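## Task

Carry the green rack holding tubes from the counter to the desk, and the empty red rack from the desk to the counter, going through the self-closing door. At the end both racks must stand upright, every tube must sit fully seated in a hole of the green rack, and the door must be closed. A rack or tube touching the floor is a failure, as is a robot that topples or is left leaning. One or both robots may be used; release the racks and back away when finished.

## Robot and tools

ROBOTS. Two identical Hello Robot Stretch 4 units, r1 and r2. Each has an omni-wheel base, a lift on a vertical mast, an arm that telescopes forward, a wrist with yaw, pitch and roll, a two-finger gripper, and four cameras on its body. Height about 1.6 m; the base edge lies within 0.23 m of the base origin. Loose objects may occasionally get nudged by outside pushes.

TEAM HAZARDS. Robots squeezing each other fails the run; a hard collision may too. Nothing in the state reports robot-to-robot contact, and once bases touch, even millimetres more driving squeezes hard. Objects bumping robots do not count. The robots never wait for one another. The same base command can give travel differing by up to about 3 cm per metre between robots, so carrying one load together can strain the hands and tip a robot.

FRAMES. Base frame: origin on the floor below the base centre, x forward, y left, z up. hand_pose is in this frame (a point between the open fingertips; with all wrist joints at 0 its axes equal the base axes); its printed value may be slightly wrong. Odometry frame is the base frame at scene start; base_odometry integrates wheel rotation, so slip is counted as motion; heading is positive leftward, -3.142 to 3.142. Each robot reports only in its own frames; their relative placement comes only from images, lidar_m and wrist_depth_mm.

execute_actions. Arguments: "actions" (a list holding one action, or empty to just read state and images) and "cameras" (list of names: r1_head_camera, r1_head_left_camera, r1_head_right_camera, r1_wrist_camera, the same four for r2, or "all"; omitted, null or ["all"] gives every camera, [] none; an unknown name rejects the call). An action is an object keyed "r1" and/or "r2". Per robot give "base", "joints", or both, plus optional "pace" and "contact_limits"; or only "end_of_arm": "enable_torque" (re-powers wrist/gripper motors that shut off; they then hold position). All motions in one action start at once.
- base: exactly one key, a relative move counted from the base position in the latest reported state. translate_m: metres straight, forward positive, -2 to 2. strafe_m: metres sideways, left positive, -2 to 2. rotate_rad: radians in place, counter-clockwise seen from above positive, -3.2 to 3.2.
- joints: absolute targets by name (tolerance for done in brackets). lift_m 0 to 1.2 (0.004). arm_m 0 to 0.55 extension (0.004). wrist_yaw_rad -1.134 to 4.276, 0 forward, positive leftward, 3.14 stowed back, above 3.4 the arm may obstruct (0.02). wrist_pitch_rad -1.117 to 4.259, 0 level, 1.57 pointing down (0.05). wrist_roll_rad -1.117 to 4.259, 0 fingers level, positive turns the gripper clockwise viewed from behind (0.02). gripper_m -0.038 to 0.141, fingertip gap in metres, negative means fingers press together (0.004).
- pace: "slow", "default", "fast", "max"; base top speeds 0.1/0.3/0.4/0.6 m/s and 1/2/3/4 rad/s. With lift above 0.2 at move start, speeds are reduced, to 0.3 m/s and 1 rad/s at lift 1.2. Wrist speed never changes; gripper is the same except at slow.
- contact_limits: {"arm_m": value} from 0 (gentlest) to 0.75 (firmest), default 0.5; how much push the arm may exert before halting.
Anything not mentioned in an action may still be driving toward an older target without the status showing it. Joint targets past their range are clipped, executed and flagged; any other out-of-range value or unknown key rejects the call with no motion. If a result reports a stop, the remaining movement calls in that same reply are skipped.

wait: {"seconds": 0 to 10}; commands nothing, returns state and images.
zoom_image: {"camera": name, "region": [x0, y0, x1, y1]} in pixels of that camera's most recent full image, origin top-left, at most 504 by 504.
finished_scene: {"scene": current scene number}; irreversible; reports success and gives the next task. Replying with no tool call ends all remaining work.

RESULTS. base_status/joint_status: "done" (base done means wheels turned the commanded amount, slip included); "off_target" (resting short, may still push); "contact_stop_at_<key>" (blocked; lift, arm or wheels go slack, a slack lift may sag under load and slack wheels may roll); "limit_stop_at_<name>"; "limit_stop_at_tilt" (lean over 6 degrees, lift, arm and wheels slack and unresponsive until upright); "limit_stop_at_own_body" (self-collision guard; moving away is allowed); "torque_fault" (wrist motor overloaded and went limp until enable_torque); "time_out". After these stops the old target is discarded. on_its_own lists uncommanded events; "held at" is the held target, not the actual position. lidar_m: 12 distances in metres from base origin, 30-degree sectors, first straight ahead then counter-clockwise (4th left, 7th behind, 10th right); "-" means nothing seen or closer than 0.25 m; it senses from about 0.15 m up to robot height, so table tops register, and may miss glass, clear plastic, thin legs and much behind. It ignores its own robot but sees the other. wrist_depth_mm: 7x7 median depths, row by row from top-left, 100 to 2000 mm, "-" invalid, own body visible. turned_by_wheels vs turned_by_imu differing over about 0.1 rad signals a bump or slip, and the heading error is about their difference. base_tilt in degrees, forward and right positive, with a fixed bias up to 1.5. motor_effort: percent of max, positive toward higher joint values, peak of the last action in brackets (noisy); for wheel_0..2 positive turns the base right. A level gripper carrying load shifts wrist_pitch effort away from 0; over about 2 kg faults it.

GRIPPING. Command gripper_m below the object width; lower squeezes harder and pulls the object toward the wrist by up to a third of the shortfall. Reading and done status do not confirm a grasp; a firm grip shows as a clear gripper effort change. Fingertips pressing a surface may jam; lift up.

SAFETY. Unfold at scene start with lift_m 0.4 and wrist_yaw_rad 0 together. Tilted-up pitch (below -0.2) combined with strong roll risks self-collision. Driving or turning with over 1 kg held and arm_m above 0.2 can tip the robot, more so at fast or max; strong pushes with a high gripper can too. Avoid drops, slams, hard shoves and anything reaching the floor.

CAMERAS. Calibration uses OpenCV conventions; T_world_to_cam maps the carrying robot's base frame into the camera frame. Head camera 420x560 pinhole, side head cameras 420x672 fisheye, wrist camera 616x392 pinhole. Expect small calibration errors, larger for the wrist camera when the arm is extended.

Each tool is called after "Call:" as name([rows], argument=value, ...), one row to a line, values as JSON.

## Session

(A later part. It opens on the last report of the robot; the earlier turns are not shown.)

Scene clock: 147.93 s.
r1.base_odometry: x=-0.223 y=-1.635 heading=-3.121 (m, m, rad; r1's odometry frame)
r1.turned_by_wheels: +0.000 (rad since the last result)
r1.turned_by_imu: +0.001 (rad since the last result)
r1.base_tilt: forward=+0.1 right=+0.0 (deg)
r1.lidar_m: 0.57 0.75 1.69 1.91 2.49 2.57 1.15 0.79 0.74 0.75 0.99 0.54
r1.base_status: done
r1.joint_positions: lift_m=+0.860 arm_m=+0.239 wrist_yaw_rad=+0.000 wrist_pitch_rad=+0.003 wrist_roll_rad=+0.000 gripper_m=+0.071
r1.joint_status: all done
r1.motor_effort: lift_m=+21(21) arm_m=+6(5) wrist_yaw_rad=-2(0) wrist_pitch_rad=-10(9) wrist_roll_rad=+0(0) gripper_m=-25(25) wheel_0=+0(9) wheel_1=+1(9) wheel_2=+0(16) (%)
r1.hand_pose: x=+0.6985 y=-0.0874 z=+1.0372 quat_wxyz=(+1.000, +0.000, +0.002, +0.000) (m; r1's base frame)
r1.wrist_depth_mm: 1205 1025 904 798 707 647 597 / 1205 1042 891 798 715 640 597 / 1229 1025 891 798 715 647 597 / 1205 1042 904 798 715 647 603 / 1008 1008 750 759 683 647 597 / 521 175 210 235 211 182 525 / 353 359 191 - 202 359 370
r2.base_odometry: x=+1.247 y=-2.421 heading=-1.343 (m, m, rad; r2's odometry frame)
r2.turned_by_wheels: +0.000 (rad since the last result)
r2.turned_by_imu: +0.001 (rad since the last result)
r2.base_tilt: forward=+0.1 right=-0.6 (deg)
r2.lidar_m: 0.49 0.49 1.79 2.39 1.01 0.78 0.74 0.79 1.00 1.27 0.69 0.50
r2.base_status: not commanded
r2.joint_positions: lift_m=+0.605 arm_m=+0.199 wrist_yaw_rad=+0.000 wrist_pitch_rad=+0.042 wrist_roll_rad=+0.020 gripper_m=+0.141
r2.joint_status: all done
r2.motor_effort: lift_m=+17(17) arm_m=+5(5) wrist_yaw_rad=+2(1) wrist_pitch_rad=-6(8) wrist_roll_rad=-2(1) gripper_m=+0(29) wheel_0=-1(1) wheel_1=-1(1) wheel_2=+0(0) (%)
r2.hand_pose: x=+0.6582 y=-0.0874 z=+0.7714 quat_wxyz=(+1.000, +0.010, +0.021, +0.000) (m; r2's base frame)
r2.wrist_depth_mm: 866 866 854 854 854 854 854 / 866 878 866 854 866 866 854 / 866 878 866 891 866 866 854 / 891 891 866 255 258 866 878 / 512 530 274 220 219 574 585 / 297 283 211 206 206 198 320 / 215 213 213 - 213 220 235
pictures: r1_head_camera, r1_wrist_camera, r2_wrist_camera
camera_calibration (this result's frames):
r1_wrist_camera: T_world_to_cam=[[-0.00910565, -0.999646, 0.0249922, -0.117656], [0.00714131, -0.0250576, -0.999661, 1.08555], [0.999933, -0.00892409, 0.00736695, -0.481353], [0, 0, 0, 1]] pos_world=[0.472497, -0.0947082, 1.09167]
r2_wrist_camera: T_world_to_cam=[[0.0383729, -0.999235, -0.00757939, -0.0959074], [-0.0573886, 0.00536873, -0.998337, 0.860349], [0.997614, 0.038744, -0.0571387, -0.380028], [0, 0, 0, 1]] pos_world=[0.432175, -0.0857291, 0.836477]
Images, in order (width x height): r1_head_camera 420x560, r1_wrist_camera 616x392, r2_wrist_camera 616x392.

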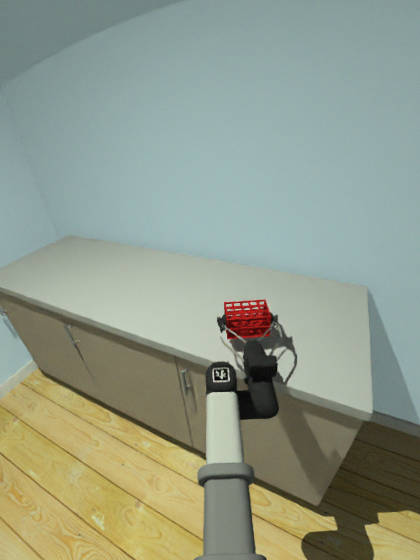

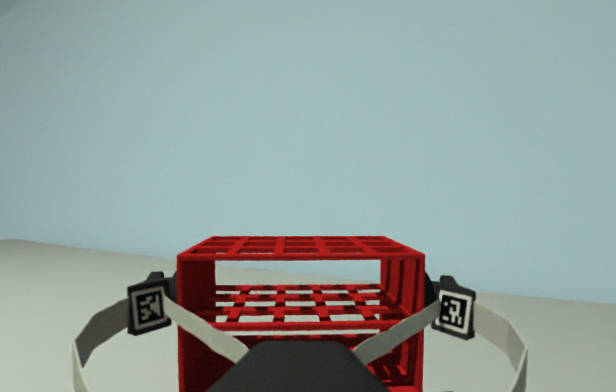

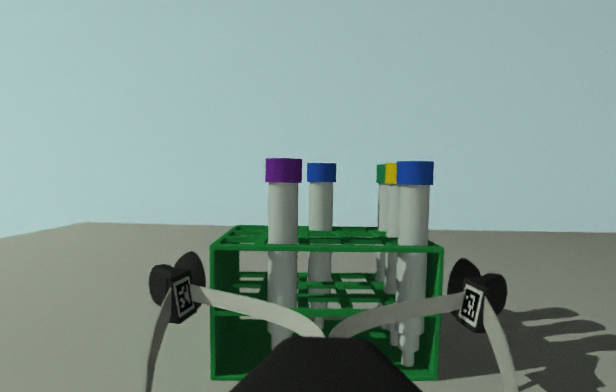

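Call:
execute_actions([
  {"r1":{"joints":{"lift_m":0.794}},"r2":{"base":{"translate_m":-0.15},"joints":{"arm_m":0}}},
], cameras=["r2_wrist_camera"])

Call:
execute_actions([
  {"r1":{"joints":{"gripper_m":0.141}}},
], cameras=["r1_wrist_camera"])

Scene clock: 152.10 s.
r1.base_odometry: x=-0.223 y=-1.635 heading=-3.121 (m, m, rad; r1's odometry frame)
r1.turned_by_wheels: +0.000 (rad since the last result)
r1.turned_by_imu: +0.000 (rad since the last result)
r1.base_tilt: forward=+0.1 right=+0.1 (deg)
r1.lidar_m: 0.58 0.74 1.70 1.91 2.50 2.56 1.12 0.78 0.73 0.75 0.98 0.55
r1.base_status: not commanded
r1.joint_positions: lift_m=+0.794 arm_m=+0.239 wrist_yaw_rad=+0.000 wrist_pitch_rad=+0.003 wrist_roll_rad=+0.000 gripper_m=+0.071
r1.joint_status: all done
r1.motor_effort: lift_m=+17(22) arm_m=+6(6) wrist_yaw_rad=-2(2) wrist_pitch_rad=-9(9) wrist_roll_rad=+0(0) gripper_m=-24(23) wheel_0=+0(0) wheel_1=+1(1) wheel_2=+0(0) (%)
r1.hand_pose: x=+0.6985 y=-0.0874 z=+0.9715 quat_wxyz=(+1.000, +0.000, +0.002, +0.000) (m; r1's base frame)
r1.wrist_depth_mm: 1229 1042 878 788 707 647 591 / 1205 1025 891 798 715 647 591 / 1182 1042 891 798 715 647 591 / 1205 1008 891 798 715 647 597 / 634 647 477 480 480 627 580 / 330 175 210 235 211 183 332 / 222 228 191 - 202 226 240
r2.base_odometry: x=+1.213 y=-2.275 heading=-1.343 (m, m, rad; r2's odometry frame)
r2.turned_by_wheels: +0.000 (rad since the last result)
r2.turned_by_imu: +0.001 (rad since the last result)
r2.base_tilt: forward=+0.1 right=-0.6 (deg)
r2.lidar_m: 0.62 0.66 2.03 2.30 0.79 0.64 0.60 0.64 0.77 1.31 0.93 0.66
r2.base_status: done
r2.joint_positions: lift_m=+0.605 arm_m=+0.001 wrist_yaw_rad=+0.000 wrist_pitch_rad=+0.042 wrist_roll_rad=+0.020 gripper_m=+0.141
r2.joint_status: all done
r2.motor_effort: lift_m=+17(17) arm_m=-6(6) wrist_yaw_rad=+3(1) wrist_pitch_rad=-7(7) wrist_roll_rad=-1(2) gripper_m=+0(1) wheel_0=+1(5) wheel_1=+0(4) wheel_2=+0(10) (%)
r2.hand_pose: x=+0.4604 y=-0.0875 z=+0.7712 quat_wxyz=(+1.000, +0.010, +0.021, +0.000) (m; r2's base frame)
r2.wrist_depth_mm: 1205 1182 1182 1160 1229 1205 1182 / 1229 1182 1205 1205 1229 1205 1160 / 1229 1229 1182 1205 1205 1229 1205 / 1255 1229 1229 1025 1205 1182 1205 / 521 535 549 544 569 574 591 / 1281 778 424 424 415 197 1255 / 1255 1229 1255 - 1281 1205 1229
pictures: r2_wrist_camera
camera_calibration (this result's frames):
r2_wrist_camera: T_world_to_cam=[[0.0380532, -0.999247, -0.00759905, -0.088248], [-0.0578942, 0.0053872, -0.998308, 0.849043], [0.997597, 0.0384288, -0.0576456, -0.182328], [0, 0, 0, 1]] pos_world=[0.234403, -0.0857488, 0.836426]
Images, in order (width x height): r2_wrist_camera 616x392.

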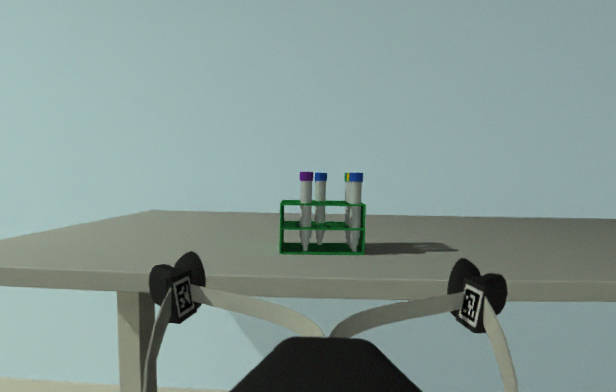

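Scene clock: 153.83 s.
r1.base_odometry: x=-0.223 y=-1.635 heading=-3.121 (m, m, rad; r1's odometry frame)
r1.turned_by_wheels: +0.000 (rad since the last result)
r1.turned_by_imu: +0.000 (rad since the last result)
r1.base_tilt: forward=+0.1 right=+0.0 (deg)
r1.lidar_m: 0.58 0.76 1.70 1.91 2.48 2.57 1.12 0.78 0.73 0.77 0.99 0.55
r1.base_status: not commanded
r1.joint_positions: lift_m=+0.794 arm_m=+0.239 wrist_yaw_rad=+0.000 wrist_pitch_rad=+0.003 wrist_roll_rad=+0.000 gripper_m=+0.141
r1.joint_status: all done
r1.motor_effort: lift_m=+17(17) arm_m=+5(6) wrist_yaw_rad=-1(1) wrist_pitch_rad=-7(9) wrist_roll_rad=+0(1) gripper_m=+1(22) wheel_0=+0(0) wheel_1=+1(1) wheel_2=+0(1) (%)
r1.hand_pose: x=+0.6985 y=-0.0874 z=+0.9717 quat_wxyz=(+1.000, +0.000, +0.001, +0.000) (m; r1's base frame)
r1.wrist_depth_mm: 1205 1025 904 798 715 640 591 / 1229 1025 917 788 723 647 597 / 1229 1025 917 798 707 647 597 / 1205 1042 904 788 715 647 603 / 640 647 484 484 484 621 580 / 332 282 224 226 206 285 336 / 231 229 225 - 226 229 240
r2.base_odometry: x=+1.213 y=-2.275 heading=-1.343 (m, m, rad; r2's odometry frame)
r2.turned_by_wheels: +0.000 (rad since the last result)
r2.turned_by_imu: +0.000 (rad since the last result)
r2.base_tilt: forward=+0.0 right=-0.6 (deg)
r2.lidar_m: 0.61 0.67 2.03 2.32 0.79 0.62 0.60 0.65 0.76 1.29 0.94 0.66
r2.base_status: not commanded
r2.joint_positions: lift_m=+0.605 arm_m=+0.001 wrist_yaw_rad=+0.000 wrist_pitch_rad=+0.042 wrist_roll_rad=+0.020 gripper_m=+0.141
r2.joint_status: not commanded
r2.motor_effort: lift_m=+17(17) arm_m=-6(6) wrist_yaw_rad=+2(2) wrist_pitch_rad=-8(8) wrist_roll_rad=-1(1) gripper_m=+1(2) wheel_0=+1(1) wheel_1=+1(1) wheel_2=+0(0) (%)
r2.hand_pose: x=+0.4604 y=-0.0875 z=+0.7712 quat_wxyz=(+1.000, +0.010, +0.021, +0.000) (m; r2's base frame)
r2.wrist_depth_mm: 1229 1182 1205 1182 1182 1205 1160 / 1229 1229 1182 1205 1229 1182 1182 / 1205 1255 1229 1229 1182 1205 1229 / 1255 1255 1255 1042 1205 1229 1182 / 517 535 549 549 569 580 585 / 1281 778 424 424 421 197 1229 / 1229 1308 1229 - 1281 1255 1255
pictures: r1_wrist_camera
camera_calibration (this result's frames):
r1_wrist_camera: T_world_to_cam=[[-0.009121, -0.999646, 0.0249864, -0.116002], [0.00774659, -0.0250573, -0.999656, 1.01963], [0.999928, -0.00892431, 0.0079724, -0.481459], [0, 0, 0, 1]] pos_world=[0.472468, -0.0947082, 1.02601]
Images, in order (width x height): r1_wrist_camera 616x392.

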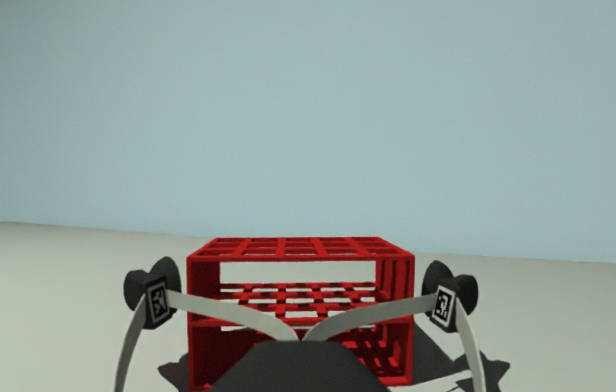

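Call:
execute_actions([
  {"r1":{"base":{"translate_m":-0.15},"joints":{"arm_m":0},"pace":"fast"}},
], cameras=["r1_head_camera","r1_head_right_camera","r2_head_camera"])

Scene clock: 156.63 s.
r1.base_odometry: x=-0.073 y=-1.632 heading=-3.121 (m, m, rad; r1's odometry frame)
r1.turned_by_wheels: +0.000 (rad since the last result)
r1.turned_by_imu: +0.000 (rad since the last result)
r1.base_tilt: forward=+0.1 right=-0.1 (deg)
r1.lidar_m: 0.70 0.91 1.93 1.99 2.55 2.42 0.97 0.72 0.67 0.69 0.89 0.69
r1.base_status: done
r1.joint_positions: lift_m=+0.794 arm_m=+0.001 wrist_yaw_rad=+0.000 wrist_pitch_rad=+0.002 wrist_roll_rad=+0.000 gripper_m=+0.141
r1.joint_status: all done
r1.motor_effort: lift_m=+17(17) arm_m=-5(5) wrist_yaw_rad=-1(2) wrist_pitch_rad=-6(7) wrist_roll_rad=+0(0) gripper_m=-1(0) wheel_0=-1(8) wheel_1=-1(6) wheel_2=+0(13) (%)
r1.hand_pose: x=+0.4603 y=-0.0875 z=+0.9717 quat_wxyz=(+1.000, +0.000, +0.001, +0.000) (m; r1's base frame)
r1.wrist_depth_mm: 1708 1537 1308 1182 1060 960 878 / 1661 1537 1308 1160 1042 960 878 / 1708 1537 1336 1160 1060 960 878 / 1618 1499 1336 1182 1060 960 878 / 798 683 676 661 683 668 866 / 788 627 549 500 436 384 377 / 798 661 591 - 455 415 397
r2.base_odometry: x=+1.213 y=-2.275 heading=-1.343 (m, m, rad; r2's odometry frame)
r2.turned_by_wheels: +0.000 (rad since the last result)
r2.turned_by_imu: +0.001 (rad since the last result)
r2.base_tilt: forward=+0.1 right=-0.5 (deg)
r2.lidar_m: 0.62 0.64 2.01 2.31 0.80 0.64 0.60 0.64 0.79 1.30 0.92 0.66
r2.base_status: not commanded
r2.joint_positions: lift_m=+0.605 arm_m=+0.001 wrist_yaw_rad=+0.000 wrist_pitch_rad=+0.042 wrist_roll_rad=+0.020 gripper_m=+0.141
r2.joint_status: not commanded
r2.motor_effort: lift_m=+17(17) arm_m=-6(6) wrist_yaw_rad=+3(3) wrist_pitch_rad=-7(8) wrist_roll_rad=-2(1) gripper_m=+1(0) wheel_0=+1(1) wheel_1=+1(1) wheel_2=+0(0) (%)
r2.hand_pose: x=+0.4604 y=-0.0875 z=+0.7712 quat_wxyz=(+1.000, +0.010, +0.021, +0.000) (m; r2's base frame)
r2.wrist_depth_mm: 1229 1205 1205 1229 1229 1255 1182 / 1205 1205 1205 1205 1160 1160 1205 / 1229 1229 1205 1205 1205 1205 1182 / 1255 1229 1229 1008 1205 1229 1205 / 517 539 549 544 569 585 591 / 1255 768 427 424 418 197 1255 / 1255 1255 1255 - 1229 1229 1205
pictures: r1_head_camera, r1_head_right_camera, r2_head_camera
Images, in order (width x height): r1_head_camera 420x560, r1_head_right_camera 420x672, r2_head_camera 420x560.

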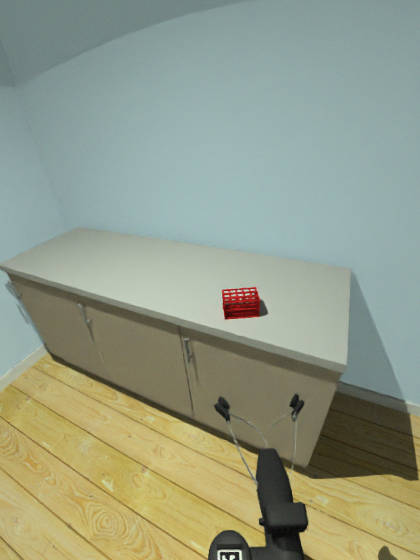

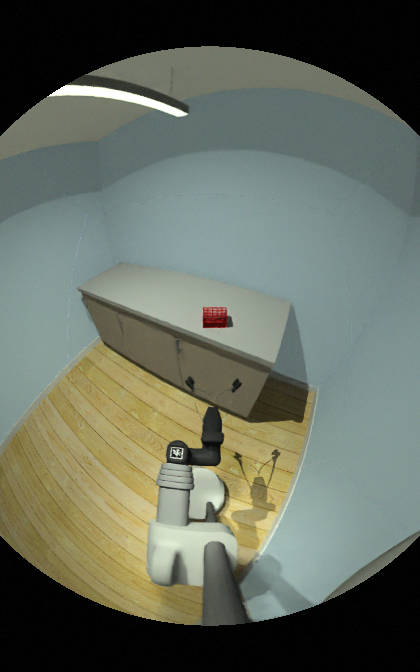

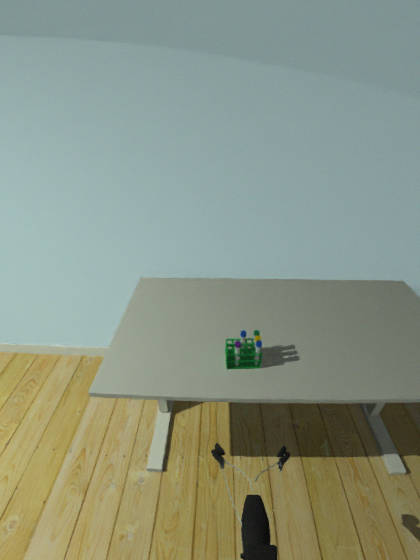

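Call:
finished_scene(scene=2)

The scene is finished: the task was done.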